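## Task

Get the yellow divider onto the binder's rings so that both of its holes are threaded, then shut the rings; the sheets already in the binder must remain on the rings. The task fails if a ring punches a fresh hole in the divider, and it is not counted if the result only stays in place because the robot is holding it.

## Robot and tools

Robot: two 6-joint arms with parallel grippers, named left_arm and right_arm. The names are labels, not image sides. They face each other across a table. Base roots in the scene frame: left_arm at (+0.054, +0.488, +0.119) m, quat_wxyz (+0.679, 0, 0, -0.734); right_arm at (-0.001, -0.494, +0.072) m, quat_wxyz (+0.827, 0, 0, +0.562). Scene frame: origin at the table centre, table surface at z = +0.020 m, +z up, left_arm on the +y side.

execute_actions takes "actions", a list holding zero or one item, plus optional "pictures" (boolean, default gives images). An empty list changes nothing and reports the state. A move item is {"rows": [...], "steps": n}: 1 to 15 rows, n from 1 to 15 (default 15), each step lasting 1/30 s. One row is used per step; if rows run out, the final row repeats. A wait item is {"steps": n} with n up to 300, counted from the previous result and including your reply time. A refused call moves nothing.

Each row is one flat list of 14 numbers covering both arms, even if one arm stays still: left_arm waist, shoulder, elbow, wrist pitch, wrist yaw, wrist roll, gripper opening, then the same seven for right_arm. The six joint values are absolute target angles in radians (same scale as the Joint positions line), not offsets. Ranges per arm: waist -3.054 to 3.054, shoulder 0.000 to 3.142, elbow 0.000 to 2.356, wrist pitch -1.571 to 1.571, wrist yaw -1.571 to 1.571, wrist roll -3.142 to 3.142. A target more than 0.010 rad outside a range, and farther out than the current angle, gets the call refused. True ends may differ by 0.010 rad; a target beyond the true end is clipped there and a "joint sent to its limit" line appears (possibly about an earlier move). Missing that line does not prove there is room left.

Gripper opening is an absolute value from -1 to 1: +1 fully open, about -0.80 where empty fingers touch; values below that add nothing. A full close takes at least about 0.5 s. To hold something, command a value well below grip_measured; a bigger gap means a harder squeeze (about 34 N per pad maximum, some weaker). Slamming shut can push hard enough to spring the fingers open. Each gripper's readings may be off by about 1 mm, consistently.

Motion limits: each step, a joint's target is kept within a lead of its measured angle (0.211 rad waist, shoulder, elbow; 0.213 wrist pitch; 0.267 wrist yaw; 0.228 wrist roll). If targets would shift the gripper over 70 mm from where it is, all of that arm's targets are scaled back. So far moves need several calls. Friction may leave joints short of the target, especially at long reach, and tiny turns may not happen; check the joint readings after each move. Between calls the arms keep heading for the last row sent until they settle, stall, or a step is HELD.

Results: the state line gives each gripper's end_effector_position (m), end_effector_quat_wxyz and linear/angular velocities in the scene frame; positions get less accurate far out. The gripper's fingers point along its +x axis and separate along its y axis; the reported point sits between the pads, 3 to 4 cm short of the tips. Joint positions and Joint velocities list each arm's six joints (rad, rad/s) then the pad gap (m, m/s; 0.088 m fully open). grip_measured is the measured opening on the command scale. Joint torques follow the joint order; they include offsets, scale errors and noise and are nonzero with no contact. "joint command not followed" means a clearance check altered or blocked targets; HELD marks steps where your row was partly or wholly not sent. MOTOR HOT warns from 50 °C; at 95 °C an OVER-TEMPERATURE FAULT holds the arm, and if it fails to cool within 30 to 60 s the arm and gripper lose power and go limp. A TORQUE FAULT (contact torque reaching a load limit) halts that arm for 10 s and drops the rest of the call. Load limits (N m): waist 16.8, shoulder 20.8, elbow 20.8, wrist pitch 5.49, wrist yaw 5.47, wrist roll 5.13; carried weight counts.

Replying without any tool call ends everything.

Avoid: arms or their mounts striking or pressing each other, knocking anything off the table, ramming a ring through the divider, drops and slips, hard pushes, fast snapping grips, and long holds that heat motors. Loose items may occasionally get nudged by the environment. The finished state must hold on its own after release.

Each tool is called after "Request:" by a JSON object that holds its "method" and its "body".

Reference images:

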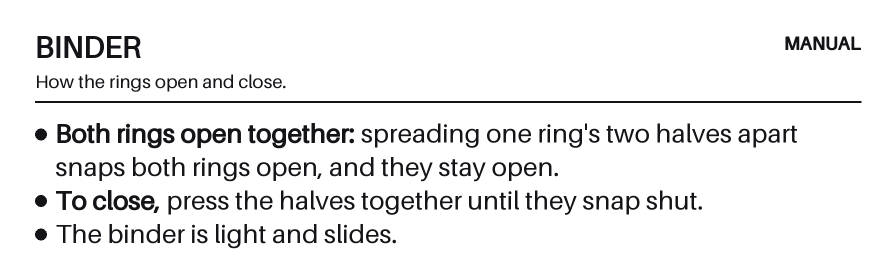

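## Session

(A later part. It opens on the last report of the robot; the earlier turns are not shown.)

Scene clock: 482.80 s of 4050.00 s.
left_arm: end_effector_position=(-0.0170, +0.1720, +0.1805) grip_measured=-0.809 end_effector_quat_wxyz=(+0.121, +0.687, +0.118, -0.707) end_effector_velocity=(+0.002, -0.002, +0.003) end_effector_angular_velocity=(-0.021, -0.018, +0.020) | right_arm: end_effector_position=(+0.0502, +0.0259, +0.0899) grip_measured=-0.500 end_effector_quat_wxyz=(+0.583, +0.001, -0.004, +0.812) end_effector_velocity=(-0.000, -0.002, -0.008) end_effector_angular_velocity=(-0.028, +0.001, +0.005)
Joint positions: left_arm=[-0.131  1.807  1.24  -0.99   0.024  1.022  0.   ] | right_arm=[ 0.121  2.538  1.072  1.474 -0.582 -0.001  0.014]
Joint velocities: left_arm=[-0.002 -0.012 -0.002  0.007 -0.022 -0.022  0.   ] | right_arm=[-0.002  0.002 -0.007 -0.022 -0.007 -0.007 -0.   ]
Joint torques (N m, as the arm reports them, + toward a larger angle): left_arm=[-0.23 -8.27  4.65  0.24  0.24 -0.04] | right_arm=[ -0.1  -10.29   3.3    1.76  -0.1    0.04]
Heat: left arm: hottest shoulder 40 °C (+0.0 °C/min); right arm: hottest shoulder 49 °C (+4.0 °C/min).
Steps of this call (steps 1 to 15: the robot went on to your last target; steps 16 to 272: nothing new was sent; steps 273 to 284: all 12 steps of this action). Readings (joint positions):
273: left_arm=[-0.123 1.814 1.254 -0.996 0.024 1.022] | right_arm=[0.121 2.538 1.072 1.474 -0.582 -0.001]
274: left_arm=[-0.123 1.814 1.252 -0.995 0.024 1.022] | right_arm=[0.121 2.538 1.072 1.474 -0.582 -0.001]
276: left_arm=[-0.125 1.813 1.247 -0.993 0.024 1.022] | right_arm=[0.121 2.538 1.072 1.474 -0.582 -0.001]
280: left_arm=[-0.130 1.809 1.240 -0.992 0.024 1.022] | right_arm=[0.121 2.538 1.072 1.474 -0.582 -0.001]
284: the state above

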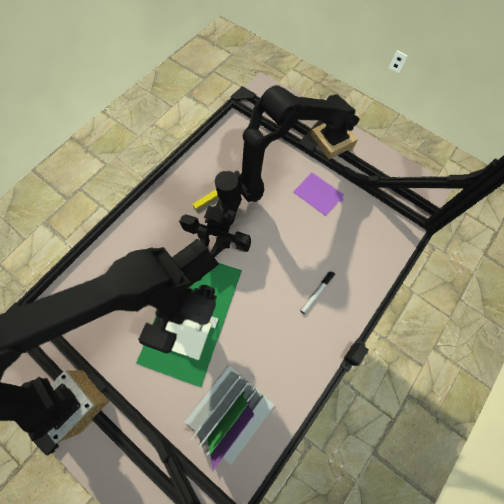

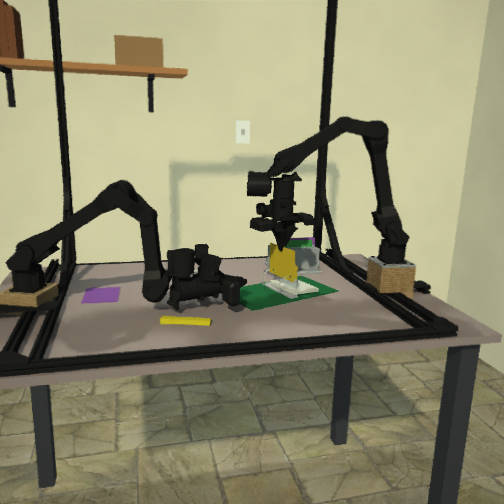

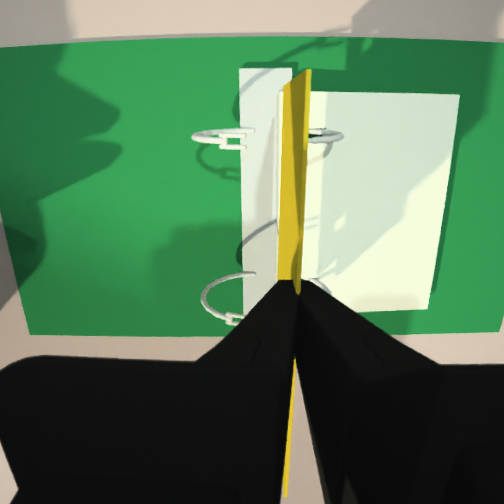

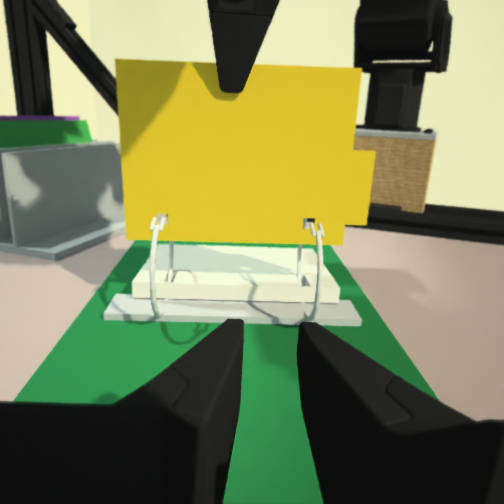

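Request:
{"method": "execute_actions", "body": {"actions": [{"rows":[[-0.135,1.793,1.229,-0.99,0.028,1.02,-1,0.122,2.545,1.072,1.473,-0.585,0,-0.5],[-0.137,1.789,1.225,-0.99,0.028,1.02,-1,0.122,2.545,1.072,1.473,-0.585,0,-0.5],[-0.139,1.785,1.222,-0.99,0.028,1.02,-1,0.122,2.545,1.072,1.473,-0.585,0,-0.5]],"steps":12}]}}

Request:
{"method": "zoom_image", "body": {"camera": "cam_right_wrist", "region": [140,200,190,240]}}

Request:
{"method": "zoom_image", "body": {"camera": "cam_right_wrist", "region": [285,200,335,240]}}

Request:
{"method": "zoom_image", "body": {"camera": "cam_left_wrist", "region": [190,60,370,310]}}

Scene clock: 496.37 s of 4050.00 s.
left_arm: end_effector_position=(-0.0185, +0.1746, +0.1820) grip_measured=-0.809 end_effector_quat_wxyz=(+0.120, +0.687, +0.115, -0.708) end_effector_velocity=(+0.000, -0.001, +0.002) end_effector_angular_velocity=(-0.013, -0.004, +0.020) | right_arm: end_effector_position=(+0.0502, +0.0260, +0.0898) grip_measured=-0.500 end_effector_quat_wxyz=(+0.583, +0.001, -0.004, +0.812) end_effector_velocity=(+0.003, +0.001, +0.000) end_effector_angular_velocity=(-0.000, -0.006, -0.010)
Joint positions: left_arm=[-0.137  1.794  1.23  -0.99   0.025  1.022  0.   ] | right_arm=[ 0.121  2.539  1.073  1.474 -0.582 -0.     0.014]
Joint velocities: left_arm=[-0.002 -0.007 -0.002  0.007 -0.007 -0.022  0.   ] | right_arm=[-0.002 -0.002  0.002 -0.007  0.007 -0.007  0.   ]
Joint torques (N m, as the arm reports them, + toward a larger angle): left_arm=[-0.04 -8.01  5.05  0.13  0.23 -0.06] | right_arm=[  0.17 -10.4    3.31   1.73  -0.08   0.07]
Heat: left arm: hottest shoulder 40 °C (+0.0 °C/min); right arm: hottest shoulder 50 °C (+4.1 °C/min). Fold the right arm in close to its base before you think long.
MOTOR HOT: a motor of the right arm reached 50 °C. Now the hottest motor of the right arm, joint 2 (shoulder), reports 50 °C. The temperature limit of the motors' drives, at which the controller stops that arm, is 95 °C. To cool a motor, set the load down, stop pushing, or move to a pose that needs little force.
Steps of this call (steps 1 to 15: the robot went on to your last target; steps 16 to 395: nothing new was sent; steps 396 to 407: all 12 steps of this action). Readings (joint positions):
396: left_arm=[-0.131 1.804 1.238 -0.990 0.025 1.022] | right_arm=[0.121 2.539 1.073 1.474 -0.582 -0.000]
397: left_arm=[-0.132 1.804 1.237 -0.990 0.025 1.022] | right_arm=[0.121 2.539 1.073 1.474 -0.582 -0.000]
399: left_arm=[-0.133 1.800 1.234 -0.990 0.025 1.022] | right_arm=[0.121 2.539 1.073 1.474 -0.582 -0.000]
403: left_arm=[-0.136 1.795 1.231 -0.990 0.025 1.022] | right_arm=[0.121 2.539 1.073 1.474 -0.582 -0.000]
407: the state above

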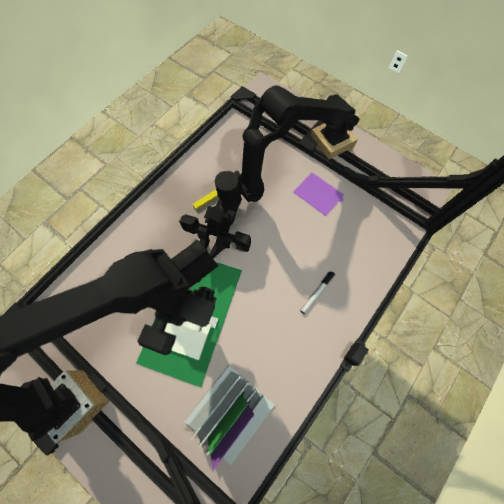

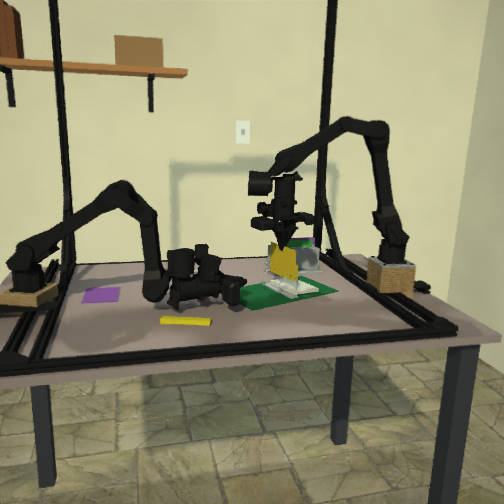

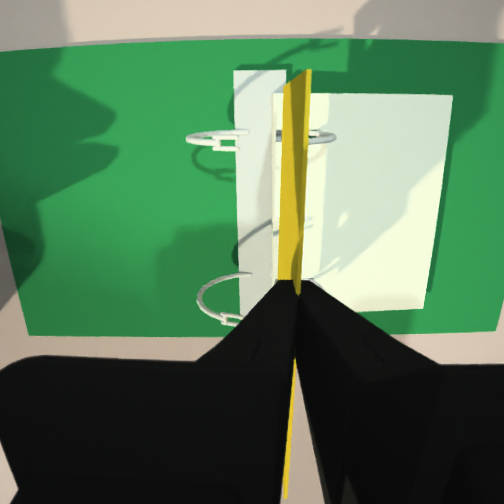

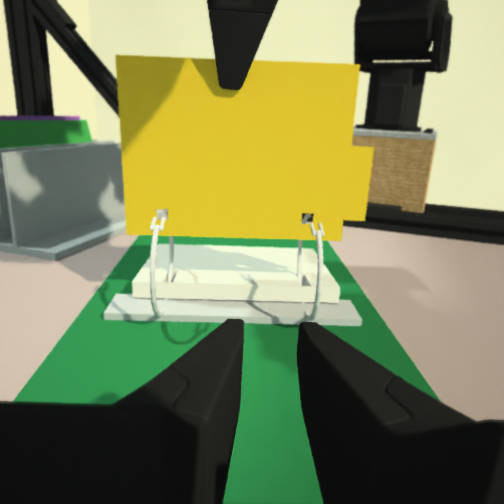

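Region (140, 200, 190, 240) of cam_right_wrist's 504x504 image, scaled by 10.080, with more detail than that image has; it fills the top 403 rows of this view, and the rest is white.

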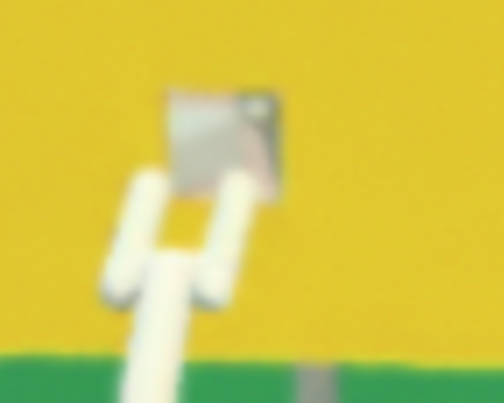

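Region (285, 200, 335, 240) of cam_right_wrist's 504x504 image, scaled by 10.080, with more detail than that image has; it fills the top 403 rows of this view, and the rest is white.

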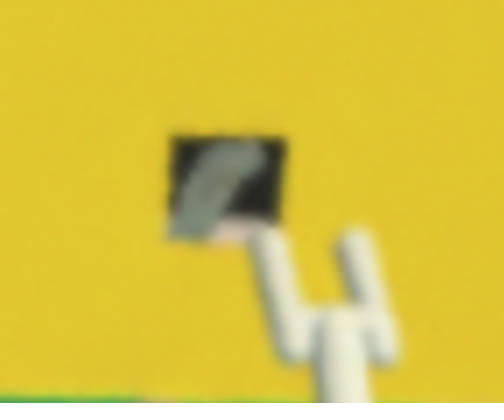

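Region (190, 60, 370, 310) of cam_left_wrist's 504x504 image, scaled by 2.016, with more detail than that image has; it fills the left 363 columns of this view, and the rest is white.

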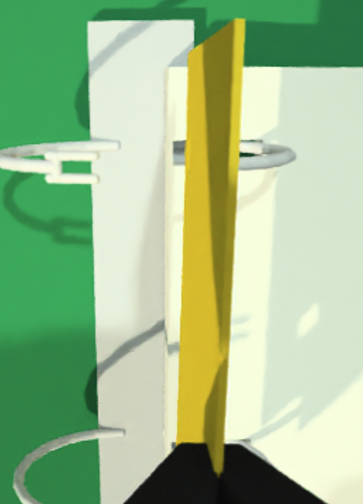

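Request:
{"method": "execute_actions", "body": {"actions": [{"rows":[[-0.135,1.782,1.222,-0.992,0.028,1.02,-1,0.122,2.545,1.072,1.473,-0.585,0,-0.5],[-0.132,1.779,1.222,-0.995,0.028,1.02,-1,0.122,2.545,1.072,1.473,-0.585,0,-0.5]],"steps":12}]}}

Request:
{"method": "zoom_image", "body": {"camera": "cam_right_wrist", "region": [140,200,190,240]}}

Request:
{"method": "zoom_image", "body": {"camera": "cam_right_wrist", "region": [285,200,335,240]}}

Scene clock: 505.67 s of 4050.00 s.
left_arm: end_effector_position=(-0.0178, +0.1755, +0.1834) grip_measured=-0.809 end_effector_quat_wxyz=(+0.121, +0.686, +0.116, -0.708) end_effector_velocity=(+0.003, +0.000, +0.001) end_effector_angular_velocity=(-0.002, -0.022, +0.005) | right_arm: end_effector_position=(+0.0502, +0.0260, +0.0898) grip_measured=-0.500 end_effector_quat_wxyz=(+0.583, +0.001, -0.004, +0.812) end_effector_velocity=(+0.000, -0.001, -0.001) end_effector_angular_velocity=(-0.005, -0.005, +0.005)
Joint positions: left_arm=[-0.134  1.788  1.229 -0.994  0.026  1.022  0.   ] | right_arm=[ 0.121  2.539  1.073  1.474 -0.583 -0.     0.014]
Joint velocities: left_arm=[-0.002 -0.002  0.002 -0.007 -0.022 -0.007  0.   ] | right_arm=[-0.002 -0.002 -0.002 -0.007 -0.007 -0.007 -0.   ]
Joint torques (N m, as the arm reports them, + toward a larger angle): left_arm=[ 0.19 -8.1   4.94  0.1   0.15 -0.05] | right_arm=[  0.14 -10.45   3.21   1.74  -0.1    0.07]
Heat: left arm: hottest shoulder 41 °C (+2.0 °C/min); right arm: hottest shoulder 50 °C (+3.0 °C/min). Fold the right arm in close to its base before you think long.
MOTOR HOT: still on. Now the hottest motor of the right arm, joint 2 (shoulder), reports 50 °C; a drive's own limit is 95 °C.
Steps of this call (steps 1 to 15: the robot went on to your last target; steps 16 to 267: nothing new was sent; steps 268 to 279: all 12 steps of this action). Readings (joint positions):
268: left_arm=[-0.137 1.793 1.229 -0.990 0.026 1.022] | right_arm=[0.121 2.539 1.073 1.474 -0.583 -0.000]
269: left_arm=[-0.137 1.792 1.229 -0.990 0.026 1.022] | right_arm=[0.121 2.539 1.073 1.474 -0.583 -0.000]
271: left_arm=[-0.137 1.791 1.229 -0.991 0.026 1.022] | right_arm=[0.121 2.539 1.073 1.474 -0.583 -0.000]
275: left_arm=[-0.135 1.788 1.229 -0.993 0.026 1.022] | right_arm=[0.121 2.539 1.073 1.474 -0.583 -0.000]
279: the state above

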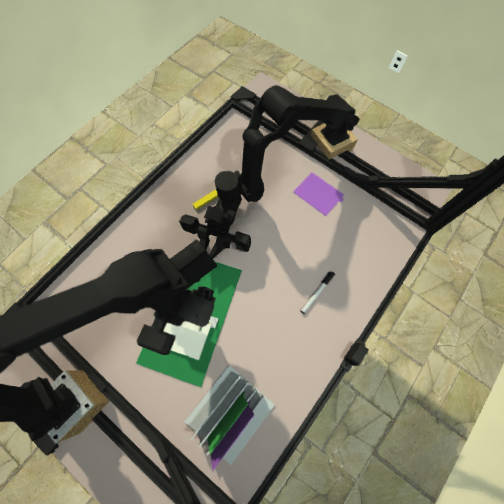

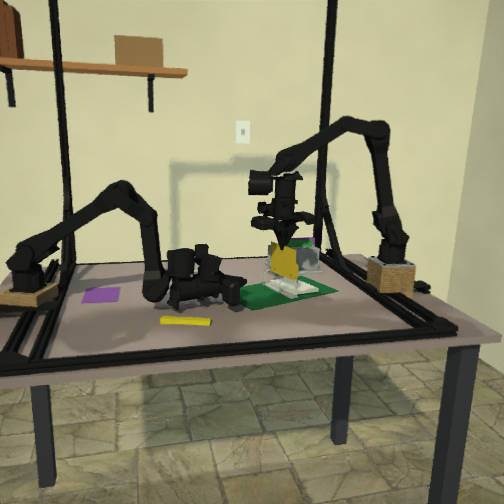

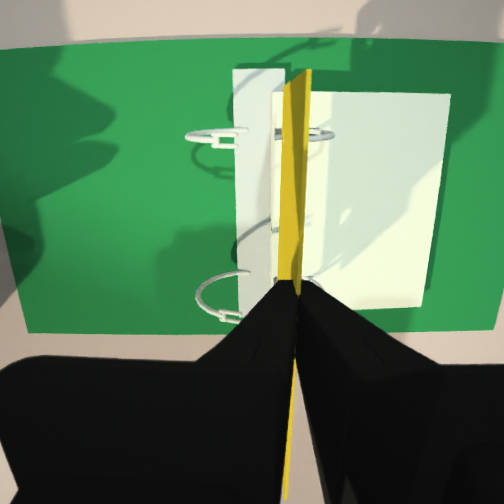

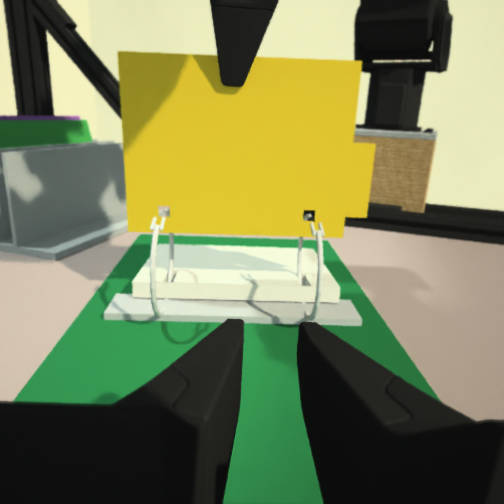

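Region (140, 200, 190, 240) of cam_right_wrist's 504x504 image, scaled by 10.080, with more detail than that image has; it fills the top 403 rows of this view, and the rest is white.

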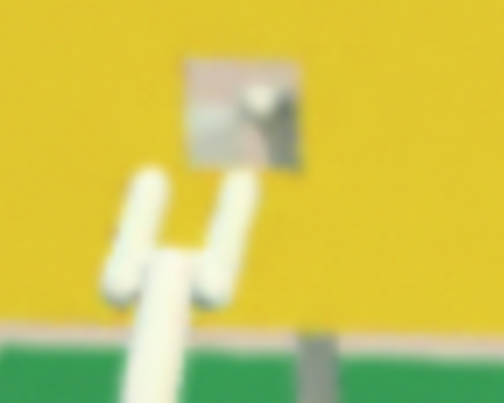

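Region (285, 200, 335, 240) of cam_right_wrist's 504x504 image, scaled by 10.080, with more detail than that image has; it fills the top 403 rows of this view, and the rest is white.

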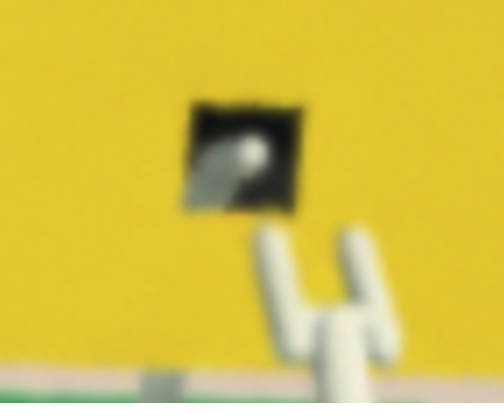

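Request:
{"method": "execute_actions", "body": {"actions": [{"rows":[[-0.137,1.775,1.217,-0.994,0.028,1.02,-1,0.122,2.545,1.072,1.473,-0.585,0,-0.5],[-0.140,1.771,1.212,-0.992,0.028,1.02,-1,0.122,2.545,1.072,1.473,-0.585,0,-0.5],[-0.142,1.768,1.207,-0.991,0.028,1.02,-1,0.122,2.545,1.072,1.473,-0.585,0,-0.5]],"steps":12}]}}

Request:
{"method": "zoom_image", "body": {"camera": "cam_right_wrist", "region": [140,195,190,235]}}

Request:
{"method": "zoom_image", "body": {"camera": "cam_right_wrist", "region": [285,195,335,235]}}

Scene clock: 512.53 s of 4050.00 s.
left_arm: end_effector_position=(-0.0186, +0.1791, +0.1833) grip_measured=-0.809 end_effector_quat_wxyz=(+0.119, +0.687, +0.115, -0.708) end_effector_velocity=(+0.003, +0.003, +0.002) end_effector_angular_velocity=(-0.002, -0.022, +0.005) | right_arm: end_effector_position=(+0.0502, +0.0259, +0.0896) grip_measured=-0.500 end_effector_quat_wxyz=(+0.583, +0.001, -0.004, +0.812) end_effector_velocity=(-0.002, -0.000, -0.002) end_effector_angular_velocity=(-0.014, -0.003, +0.019)
Joint positions: left_arm=[-0.139  1.777  1.215 -0.992  0.026  1.021  0.   ] | right_arm=[ 0.121  2.539  1.073  1.474 -0.583 -0.     0.014]
Joint velocities: left_arm=[-0.002 -0.012 -0.007 -0.007 -0.022 -0.007  0.   ] | right_arm=[-0.002 -0.002  0.002 -0.022 -0.022 -0.007  0.   ]
Joint torques (N m, as the arm reports them, + toward a larger angle): left_arm=[-0.16 -8.05  4.94  0.21  0.17 -0.04] | right_arm=[  0.04 -10.49   3.35   1.74  -0.04   0.03]
Heat: left arm: hottest shoulder 41 °C (+2.0 °C/min); right arm: hottest shoulder 51 °C (+3.0 °C/min). Fold the right arm in close to its base before you think long.
MOTOR HOT: still on. Now the hottest motor of the right arm, joint 2 (shoulder), reports 51 °C; a drive's own limit is 95 °C.
Steps of this call (steps 1 to 15: the robot went on to your last target; steps 16 to 194: nothing new was sent; steps 195 to 206: all 12 steps of this action). Readings (joint positions):
195: left_arm=[-0.134 1.787 1.228 -0.994 0.026 1.021] | right_arm=[0.121 2.539 1.073 1.474 -0.583 -0.000]
196: left_arm=[-0.134 1.786 1.227 -0.994 0.026 1.021] | right_arm=[0.121 2.539 1.073 1.474 -0.583 -0.000]
198: left_arm=[-0.135 1.782 1.222 -0.994 0.026 1.021] | right_arm=[0.121 2.539 1.073 1.474 -0.583 -0.000]
202: left_arm=[-0.139 1.778 1.216 -0.993 0.026 1.021] | right_arm=[0.121 2.539 1.073 1.474 -0.583 -0.000]
206: the state above

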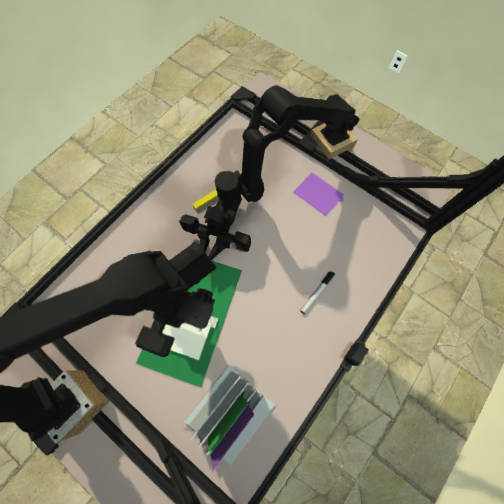

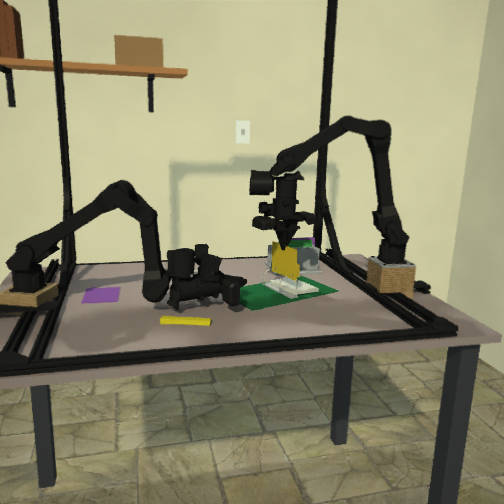

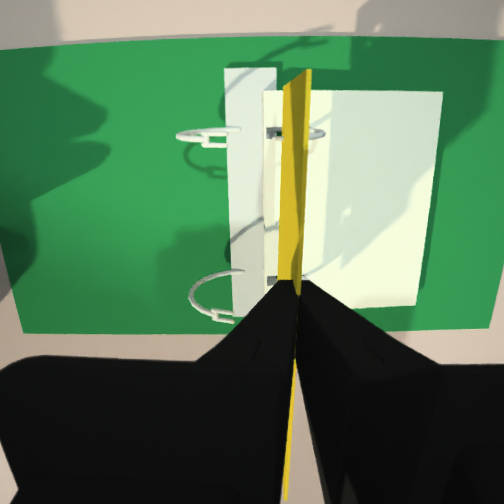

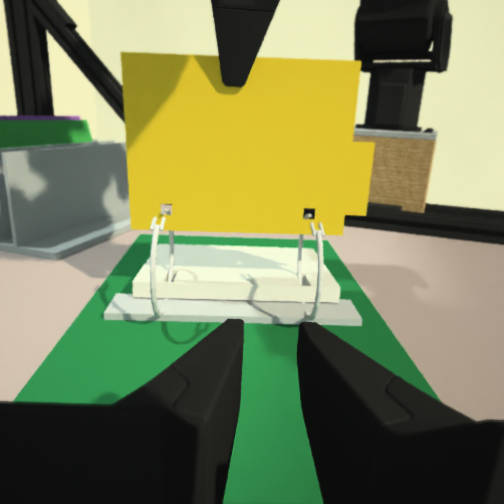

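Region (140, 195, 190, 235) of cam_right_wrist's 504x504 image, scaled by 10.080, with more detail than that image has; it fills the top 403 rows of this view, and the rest is white.

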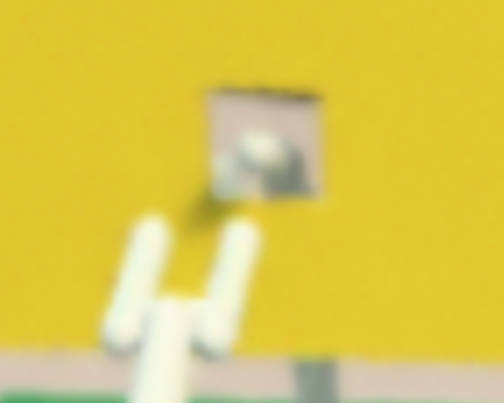

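Region (285, 195, 335, 235) of cam_right_wrist's 504x504 image, scaled by 10.080, with more detail than that image has; it fills the top 403 rows of this view, and the rest is white.

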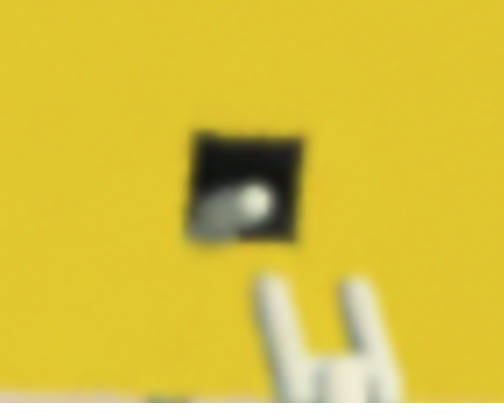

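Request:
{"method": "execute_actions", "body": {"actions": [{"rows":[[-0.144,1.766,1.200,-0.988,0.028,1.02,-1,0.122,2.545,1.072,1.473,-0.585,0,-0.5],[-0.146,1.763,1.193,-0.985,0.028,1.02,-1,0.122,2.545,1.072,1.473,-0.585,0,-0.5],[-0.148,1.760,1.187,-0.982,0.028,1.02,-1,0.122,2.545,1.072,1.473,-0.585,0,-0.5]],"steps":12}]}}

Request:
{"method": "zoom_image", "body": {"camera": "cam_right_wrist", "region": [140,195,190,235]}}

Request:
{"method": "zoom_image", "body": {"camera": "cam_right_wrist", "region": [285,195,335,235]}}

Scene clock: 516.93 s of 4050.00 s.
left_arm: end_effector_position=(-0.0198, +0.1833, +0.1808) grip_measured=-0.809 end_effector_quat_wxyz=(+0.115, +0.687, +0.114, -0.708) end_effector_velocity=(-0.001, +0.004, +0.000) end_effector_angular_velocity=(+0.009, +0.006, +0.005) | right_arm: end_effector_position=(+0.0502, +0.0260, +0.0897) grip_measured=-0.500 end_effector_quat_wxyz=(+0.583, +0.001, -0.004, +0.812) end_effector_velocity=(+0.000, -0.001, -0.001) end_effector_angular_velocity=(-0.005, -0.005, +0.005)
Joint positions: left_arm=[-0.146  1.769  1.195 -0.984  0.026  1.021  0.   ] | right_arm=[ 0.121  2.539  1.073  1.474 -0.583 -0.     0.014]
Joint velocities: left_arm=[-0.002 -0.007 -0.007 -0.007  0.007 -0.007  0.   ] | right_arm=[-0.002 -0.002 -0.002 -0.007 -0.007 -0.007 -0.   ]
Joint torques (N m, as the arm reports them, + toward a larger angle): left_arm=[-0.21 -8.08  4.86  0.25  0.17 -0.02] | right_arm=[ -0.01 -10.63   3.43   1.72  -0.02  -0.01]
Heat: left arm: hottest shoulder 41 °C (+2.0 °C/min); right arm: hottest shoulder 51 °C (+3.0 °C/min). Fold the right arm in close to its base before you think long.
MOTOR HOT: still on. Now the hottest motor of the right arm, joint 2 (shoulder), reports 51 °C; a drive's own limit is 95 °C.
Steps of this call (steps 1 to 15: the robot went on to your last target; steps 16 to 120: nothing new was sent; steps 121 to 132: all 12 steps of this action). Readings (joint positions):
121: left_arm=[-0.140 1.776 1.214 -0.992 0.026 1.021] | right_arm=[0.121 2.539 1.073 1.474 -0.583 -0.000]
122: left_arm=[-0.141 1.775 1.212 -0.990 0.026 1.021] | right_arm=[0.121 2.539 1.073 1.474 -0.583 -0.000]
124: left_arm=[-0.142 1.772 1.204 -0.987 0.026 1.021] | right_arm=[0.121 2.539 1.073 1.474 -0.583 -0.000]
128: left_arm=[-0.146 1.770 1.196 -0.985 0.026 1.021] | right_arm=[0.121 2.539 1.073 1.474 -0.583 -0.000]
132: the state above

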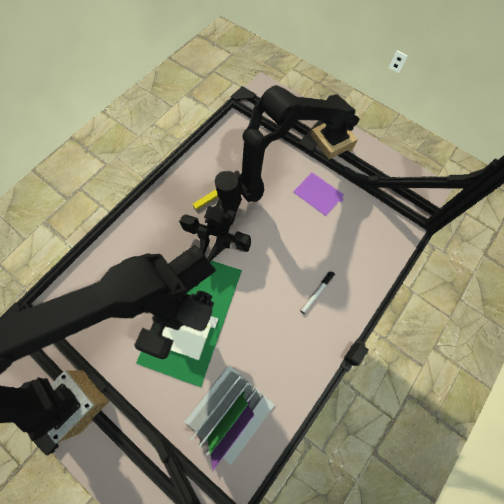

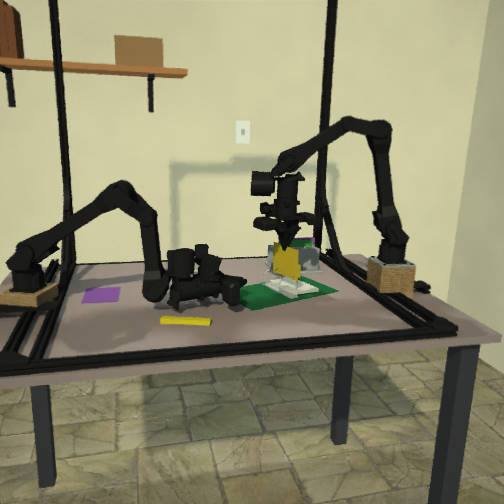

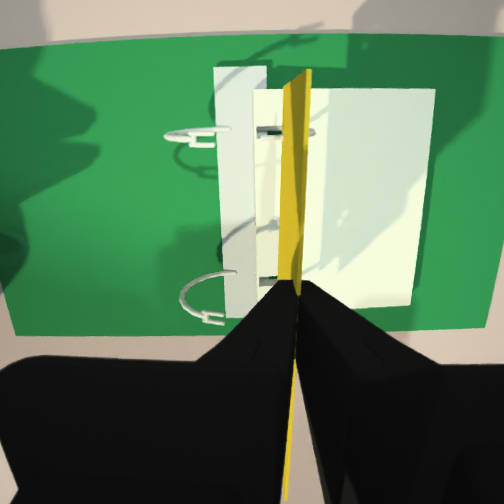

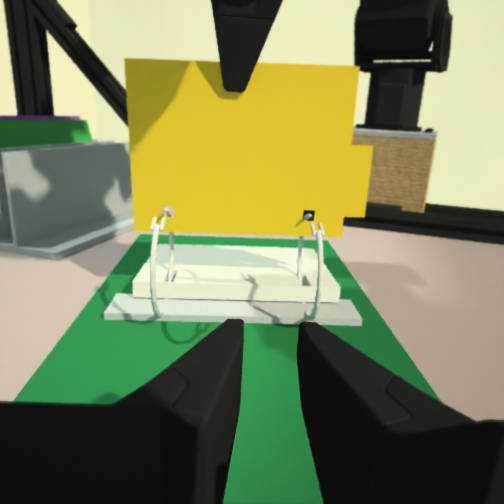

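Region (140, 195, 190, 235) of cam_right_wrist's 504x504 image, scaled by 10.080, with more detail than that image has; it fills the top 403 rows of this view, and the rest is white.

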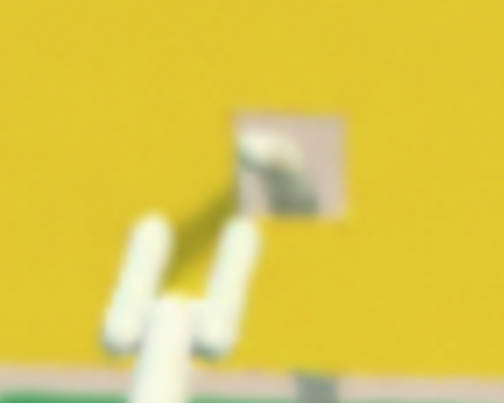

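Region (285, 195, 335, 235) of cam_right_wrist's 504x504 image, scaled by 10.080, with more detail than that image has; it fills the top 403 rows of this view, and the rest is white.

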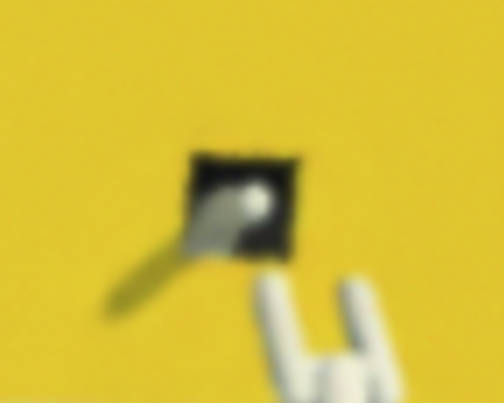

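Request:
{"method": "execute_actions", "body": {"actions": [{"rows":[[-0.150,1.757,1.180,-0.979,0.028,1.02,-1,0.122,2.545,1.072,1.473,-0.585,0,-0.5],[-0.152,1.754,1.173,-0.975,0.028,1.02,-1,0.122,2.545,1.072,1.473,-0.585,0,-0.5],[-0.154,1.751,1.166,-0.972,0.028,1.02,-1,0.122,2.545,1.072,1.473,-0.585,0,-0.5]],"steps":12}]}}

Request:
{"method": "zoom_image", "body": {"camera": "cam_right_wrist", "region": [140,195,190,235]}}

Request:
{"method": "zoom_image", "body": {"camera": "cam_right_wrist", "region": [285,195,335,235]}}

Scene clock: 521.37 s of 4050.00 s.
left_arm: end_effector_position=(-0.0207, +0.1874, +0.1785) grip_measured=-0.809 end_effector_quat_wxyz=(+0.112, +0.688, +0.112, -0.708) end_effector_velocity=(-0.002, -0.004, +0.003) end_effector_angular_velocity=(-0.032, +0.000, +0.000) | right_arm: end_effector_position=(+0.0502, +0.0260, +0.0898) grip_measured=-0.500 end_effector_quat_wxyz=(+0.583, +0.001, -0.004, +0.812) end_effector_velocity=(+0.005, -0.000, -0.001) end_effector_angular_velocity=(-0.005, -0.005, -0.015)
Joint positions: left_arm=[-0.152  1.76   1.174 -0.974  0.026  1.021  0.   ] | right_arm=[ 0.121  2.539  1.073  1.474 -0.583 -0.     0.014]
Joint velocities: left_arm=[-0.007 -0.012 -0.002  0.022 -0.007 -0.007  0.   ] | right_arm=[-0.007 -0.002 -0.002 -0.007  0.007 -0.007  0.   ]
Joint torques (N m, as the arm reports them, + toward a larger angle): left_arm=[-0.13 -8.    4.79  0.2   0.16 -0.03] | right_arm=[  0.13 -10.64   3.28   1.78  -0.07   0.04]
Heat: left arm: hottest shoulder 41 °C (+2.0 °C/min); right arm: hottest shoulder 51 °C (+3.0 °C/min). Fold the right arm in close to its base before you think long.
MOTOR HOT: still on. Now the hottest motor of the right arm, joint 2 (shoulder), reports 51 °C; a drive's own limit is 95 °C.
Steps of this call (steps 1 to 15: the robot went on to your last target; steps 16 to 121: nothing new was sent; steps 122 to 133: all 12 steps of this action). Readings (joint positions):
122: left_arm=[-0.146 1.768 1.194 -0.982 0.026 1.021] | right_arm=[0.121 2.539 1.073 1.474 -0.583 -0.000]
123: left_arm=[-0.147 1.767 1.191 -0.981 0.026 1.021] | right_arm=[0.121 2.539 1.073 1.474 -0.583 -0.000]
125: left_arm=[-0.148 1.763 1.184 -0.978 0.026 1.021] | right_arm=[0.121 2.539 1.073 1.474 -0.583 -0.000]
129: left_arm=[-0.151 1.761 1.176 -0.975 0.026 1.021] | right_arm=[0.121 2.539 1.073 1.474 -0.583 -0.000]
133: the state above

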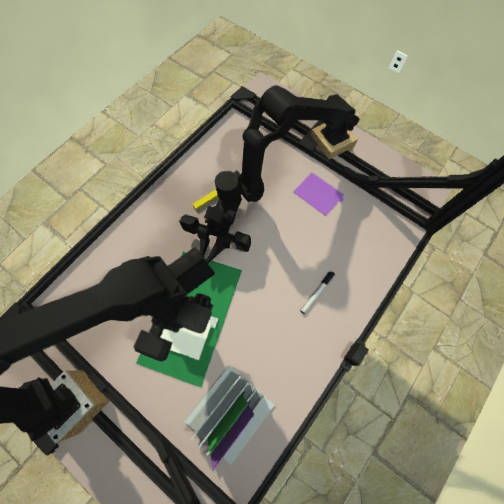

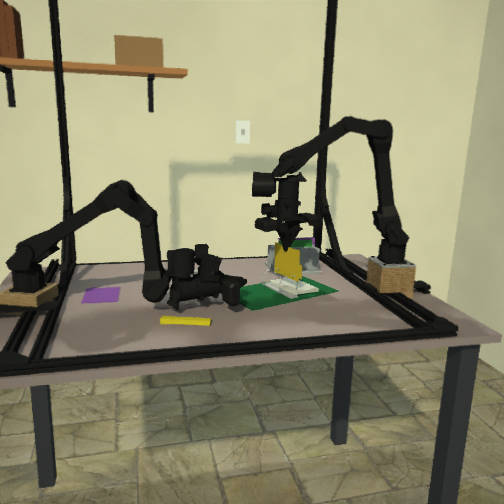

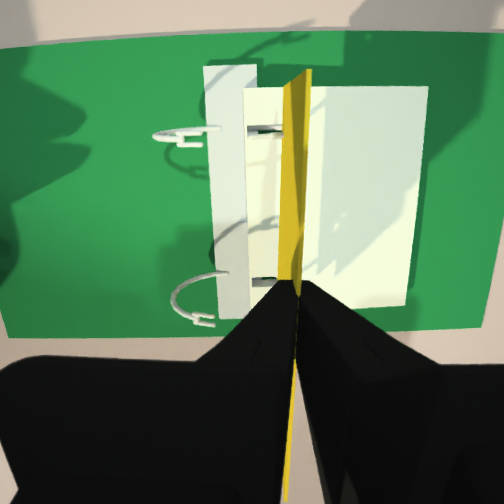

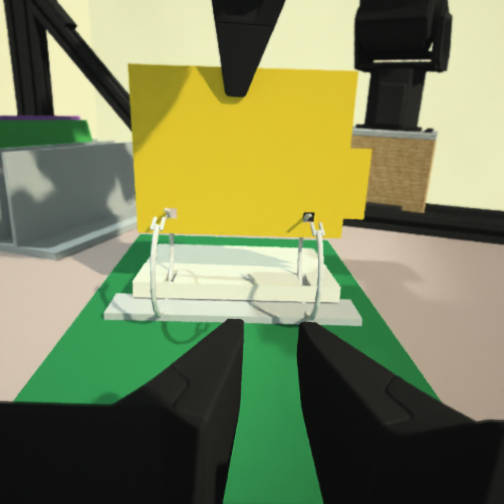

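Region (140, 195, 190, 235) of cam_right_wrist's 504x504 image, scaled by 10.080, with more detail than that image has; it fills the top 403 rows of this view, and the rest is white.

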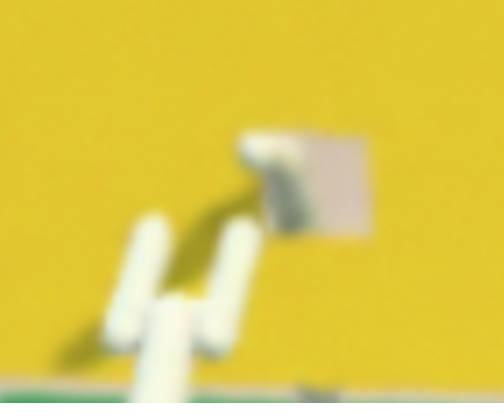

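Region (285, 195, 335, 235) of cam_right_wrist's 504x504 image, scaled by 10.080, with more detail than that image has; it fills the top 403 rows of this view, and the rest is white.

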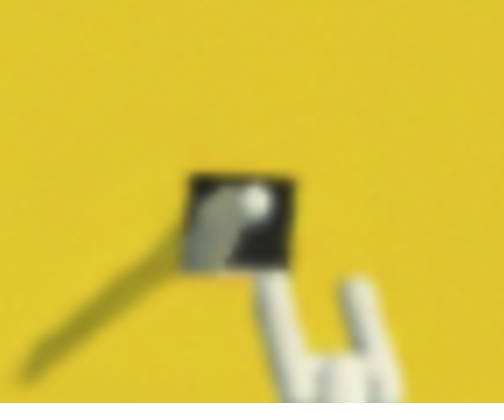

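Request:
{"method": "execute_actions", "body": {"actions": [{"rows":[[-0.158,1.750,1.159,-0.968,0.028,1.02,-1,0.122,2.545,1.072,1.473,-0.585,0,-0.5],[-0.161,1.747,1.152,-0.963,0.028,1.02,-1,0.122,2.545,1.072,1.473,-0.585,0,-0.5],[-0.163,1.745,1.145,-0.959,0.028,1.02,-1,0.122,2.545,1.072,1.473,-0.585,0,-0.5]],"steps":12}]}}

Request:
{"method": "zoom_image", "body": {"camera": "cam_right_wrist", "region": [130,180,350,320]}}

Scene clock: 529.77 s of 4050.00 s.
left_arm: end_effector_position=(-0.0222, +0.1899, +0.1758) grip_measured=-0.809 end_effector_quat_wxyz=(+0.111, +0.688, +0.109, -0.709) end_effector_velocity=(-0.002, -0.003, +0.000) end_effector_angular_velocity=(-0.023, -0.002, -0.015) | right_arm: end_effector_position=(+0.0502, +0.0260, +0.0898) grip_measured=-0.500 end_effector_quat_wxyz=(+0.583, +0.001, -0.004, +0.812) end_effector_velocity=(-0.002, -0.001, -0.004) end_effector_angular_velocity=(-0.019, -0.001, +0.010)
Joint positions: left_arm=[-0.158  1.754  1.155 -0.958  0.026  1.021  0.   ] | right_arm=[ 0.121  2.539  1.073  1.474 -0.583 -0.     0.014]
Joint velocities: left_arm=[-0.007 -0.007 -0.007  0.022 -0.007  0.007  0.   ] | right_arm=[ 0.002 -0.002 -0.002 -0.022 -0.007 -0.007  0.   ]
Joint torques (N m, as the arm reports them, + toward a larger angle): left_arm=[-0.45 -7.79  4.36  0.    0.15 -0.02] | right_arm=[  0.03 -10.53   3.4    1.74  -0.09   0.03]
Heat: left arm: hottest shoulder 41 °C (+1.0 °C/min); right arm: hottest shoulder 51 °C (+2.0 °C/min). Fold the right arm in close to its base before you think long.
MOTOR HOT: still on. Now the hottest motor of the right arm, joint 2 (shoulder), reports 51 °C; a drive's own limit is 95 °C.
Steps of this call (steps 1 to 15: the robot went on to your last target; steps 16 to 240: nothing new was sent; steps 241 to 252: all 12 steps of this action). Readings (joint positions):
241: left_arm=[-0.152 1.759 1.173 -0.972 0.026 1.021] | right_arm=[0.121 2.539 1.073 1.474 -0.583 -0.000]
242: left_arm=[-0.153 1.758 1.171 -0.970 0.026 1.021] | right_arm=[0.121 2.539 1.073 1.474 -0.583 -0.000]
244: left_arm=[-0.155 1.756 1.163 -0.963 0.026 1.021] | right_arm=[0.121 2.539 1.073 1.474 -0.583 -0.000]
248: left_arm=[-0.158 1.754 1.157 -0.959 0.026 1.021] | right_arm=[0.121 2.539 1.073 1.474 -0.583 -0.000]
252: the state above

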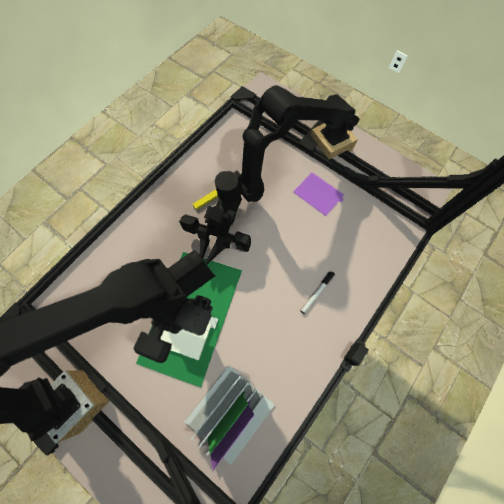

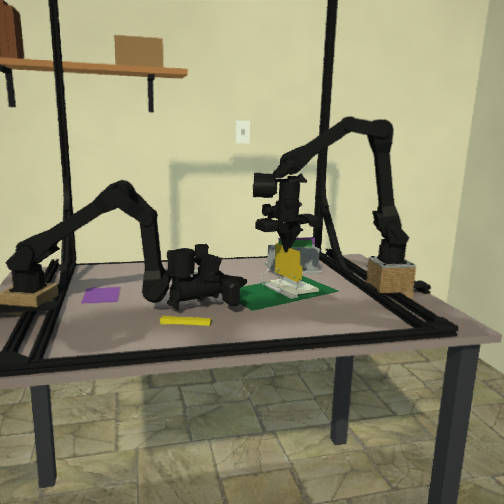

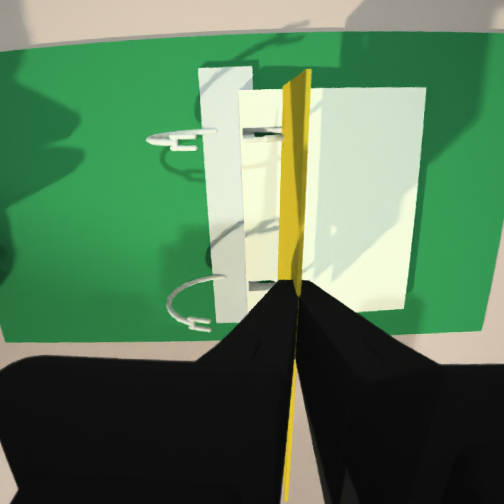

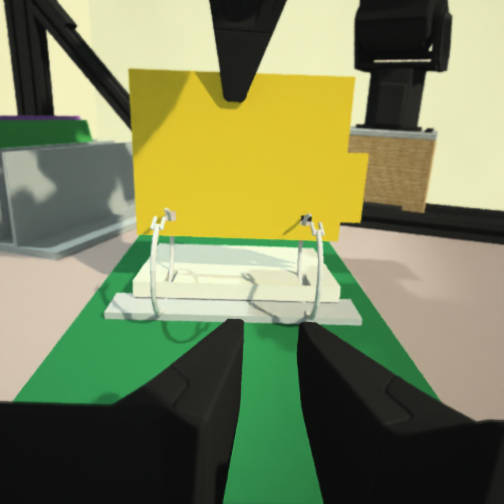

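Region (130, 180, 350, 320) of cam_right_wrist's 504x504 image, scaled by 2.291, with more detail than that image has; it fills the top 321 rows of this view, and the rest is white.

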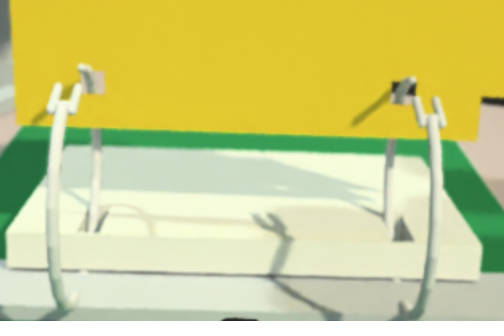

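Request:
{"method": "execute_actions", "body": {"actions": [{"rows":[[-0.160,1.745,1.148,-0.959,0.028,1.02,-0.75,0.122,2.545,1.072,1.473,-0.585,0,-0.5],[-0.160,1.745,1.148,-0.959,0.028,1.02,-0.7,0.122,2.545,1.072,1.473,-0.585,0,-0.5],[-0.160,1.745,1.148,-0.959,0.028,1.02,-0.65,0.122,2.545,1.072,1.473,-0.585,0,-0.5],[-0.160,1.745,1.148,-0.959,0.028,1.02,-0.6,0.122,2.545,1.072,1.473,-0.585,0,-0.5]],"steps":10}]}}

Scene clock: 535.57 s of 4050.00 s.
left_arm: end_effector_position=(-0.0223, +0.1900, +0.1758) grip_measured=-0.626 end_effector_quat_wxyz=(+0.111, +0.688, +0.109, -0.709) end_effector_velocity=(+0.001, +0.001, +0.001) end_effector_angular_velocity=(+0.001, -0.008, +0.005) | right_arm: end_effector_position=(+0.0502, +0.0260, +0.0896) grip_measured=-0.500 end_effector_quat_wxyz=(+0.583, +0.001, -0.004, +0.812) end_effector_velocity=(+0.002, -0.000, -0.001) end_effector_angular_velocity=(-0.009, +0.009, -0.010)
Joint positions: left_arm=[-0.158  1.753  1.154 -0.957  0.026  1.021  0.008] | right_arm=[ 0.121  2.539  1.073  1.474 -0.583 -0.     0.014]
Joint velocities: left_arm=[-0.002 -0.002  0.002 -0.007 -0.007 -0.007  0.011] | right_arm=[-0.002 -0.002 -0.002 -0.007  0.007  0.007 -0.001]
Joint torques (N m, as the arm reports them, + toward a larger angle): left_arm=[-0.16 -7.68  4.86  0.05  0.15 -0.04] | right_arm=[  0.1  -10.39   3.47   1.7   -0.05  -0.06]
Heat: left arm: hottest shoulder 42 °C (+2.0 °C/min); right arm: hottest shoulder 52 °C (+3.0 °C/min). Fold the right arm in close to its base before you think long.
MOTOR HOT: still on. Now the hottest motor of the right arm, joint 2 (shoulder), reports 52 °C; a drive's own limit is 95 °C.
Steps of this call (steps 1 to 15: the robot went on to your last target; steps 16 to 164: nothing new was sent; steps 165 to 174: all 10 steps of this action). Readings (joint positions):
165: left_arm=[-0.158 1.753 1.154 -0.957 0.026 1.021] | right_arm=[0.121 2.539 1.073 1.474 -0.583 -0.000]
166: left_arm=[-0.158 1.753 1.154 -0.957 0.026 1.021] | right_arm=[0.121 2.539 1.073 1.474 -0.583 -0.000]
168: left_arm=[-0.158 1.753 1.154 -0.957 0.026 1.021] | right_arm=[0.121 2.539 1.073 1.474 -0.583 -0.000]
172: left_arm=[-0.158 1.753 1.154 -0.957 0.026 1.021] | right_arm=[0.121 2.539 1.073 1.474 -0.583 -0.000]
174: the state above

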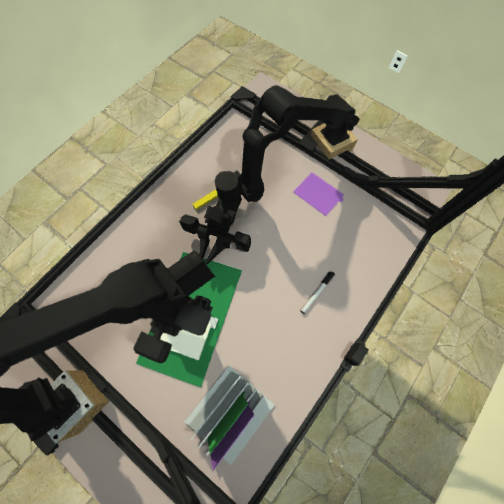

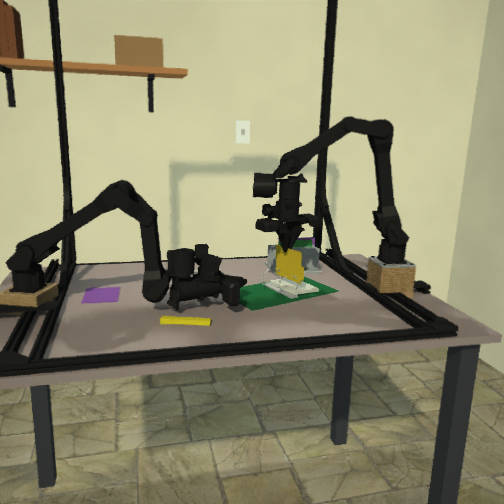

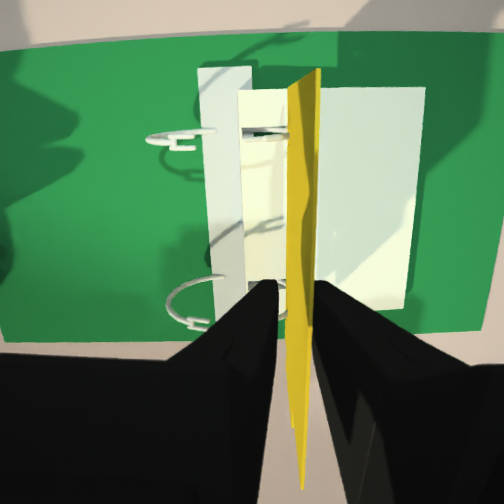

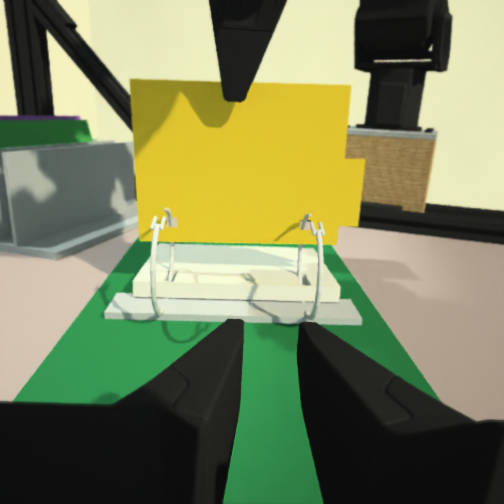

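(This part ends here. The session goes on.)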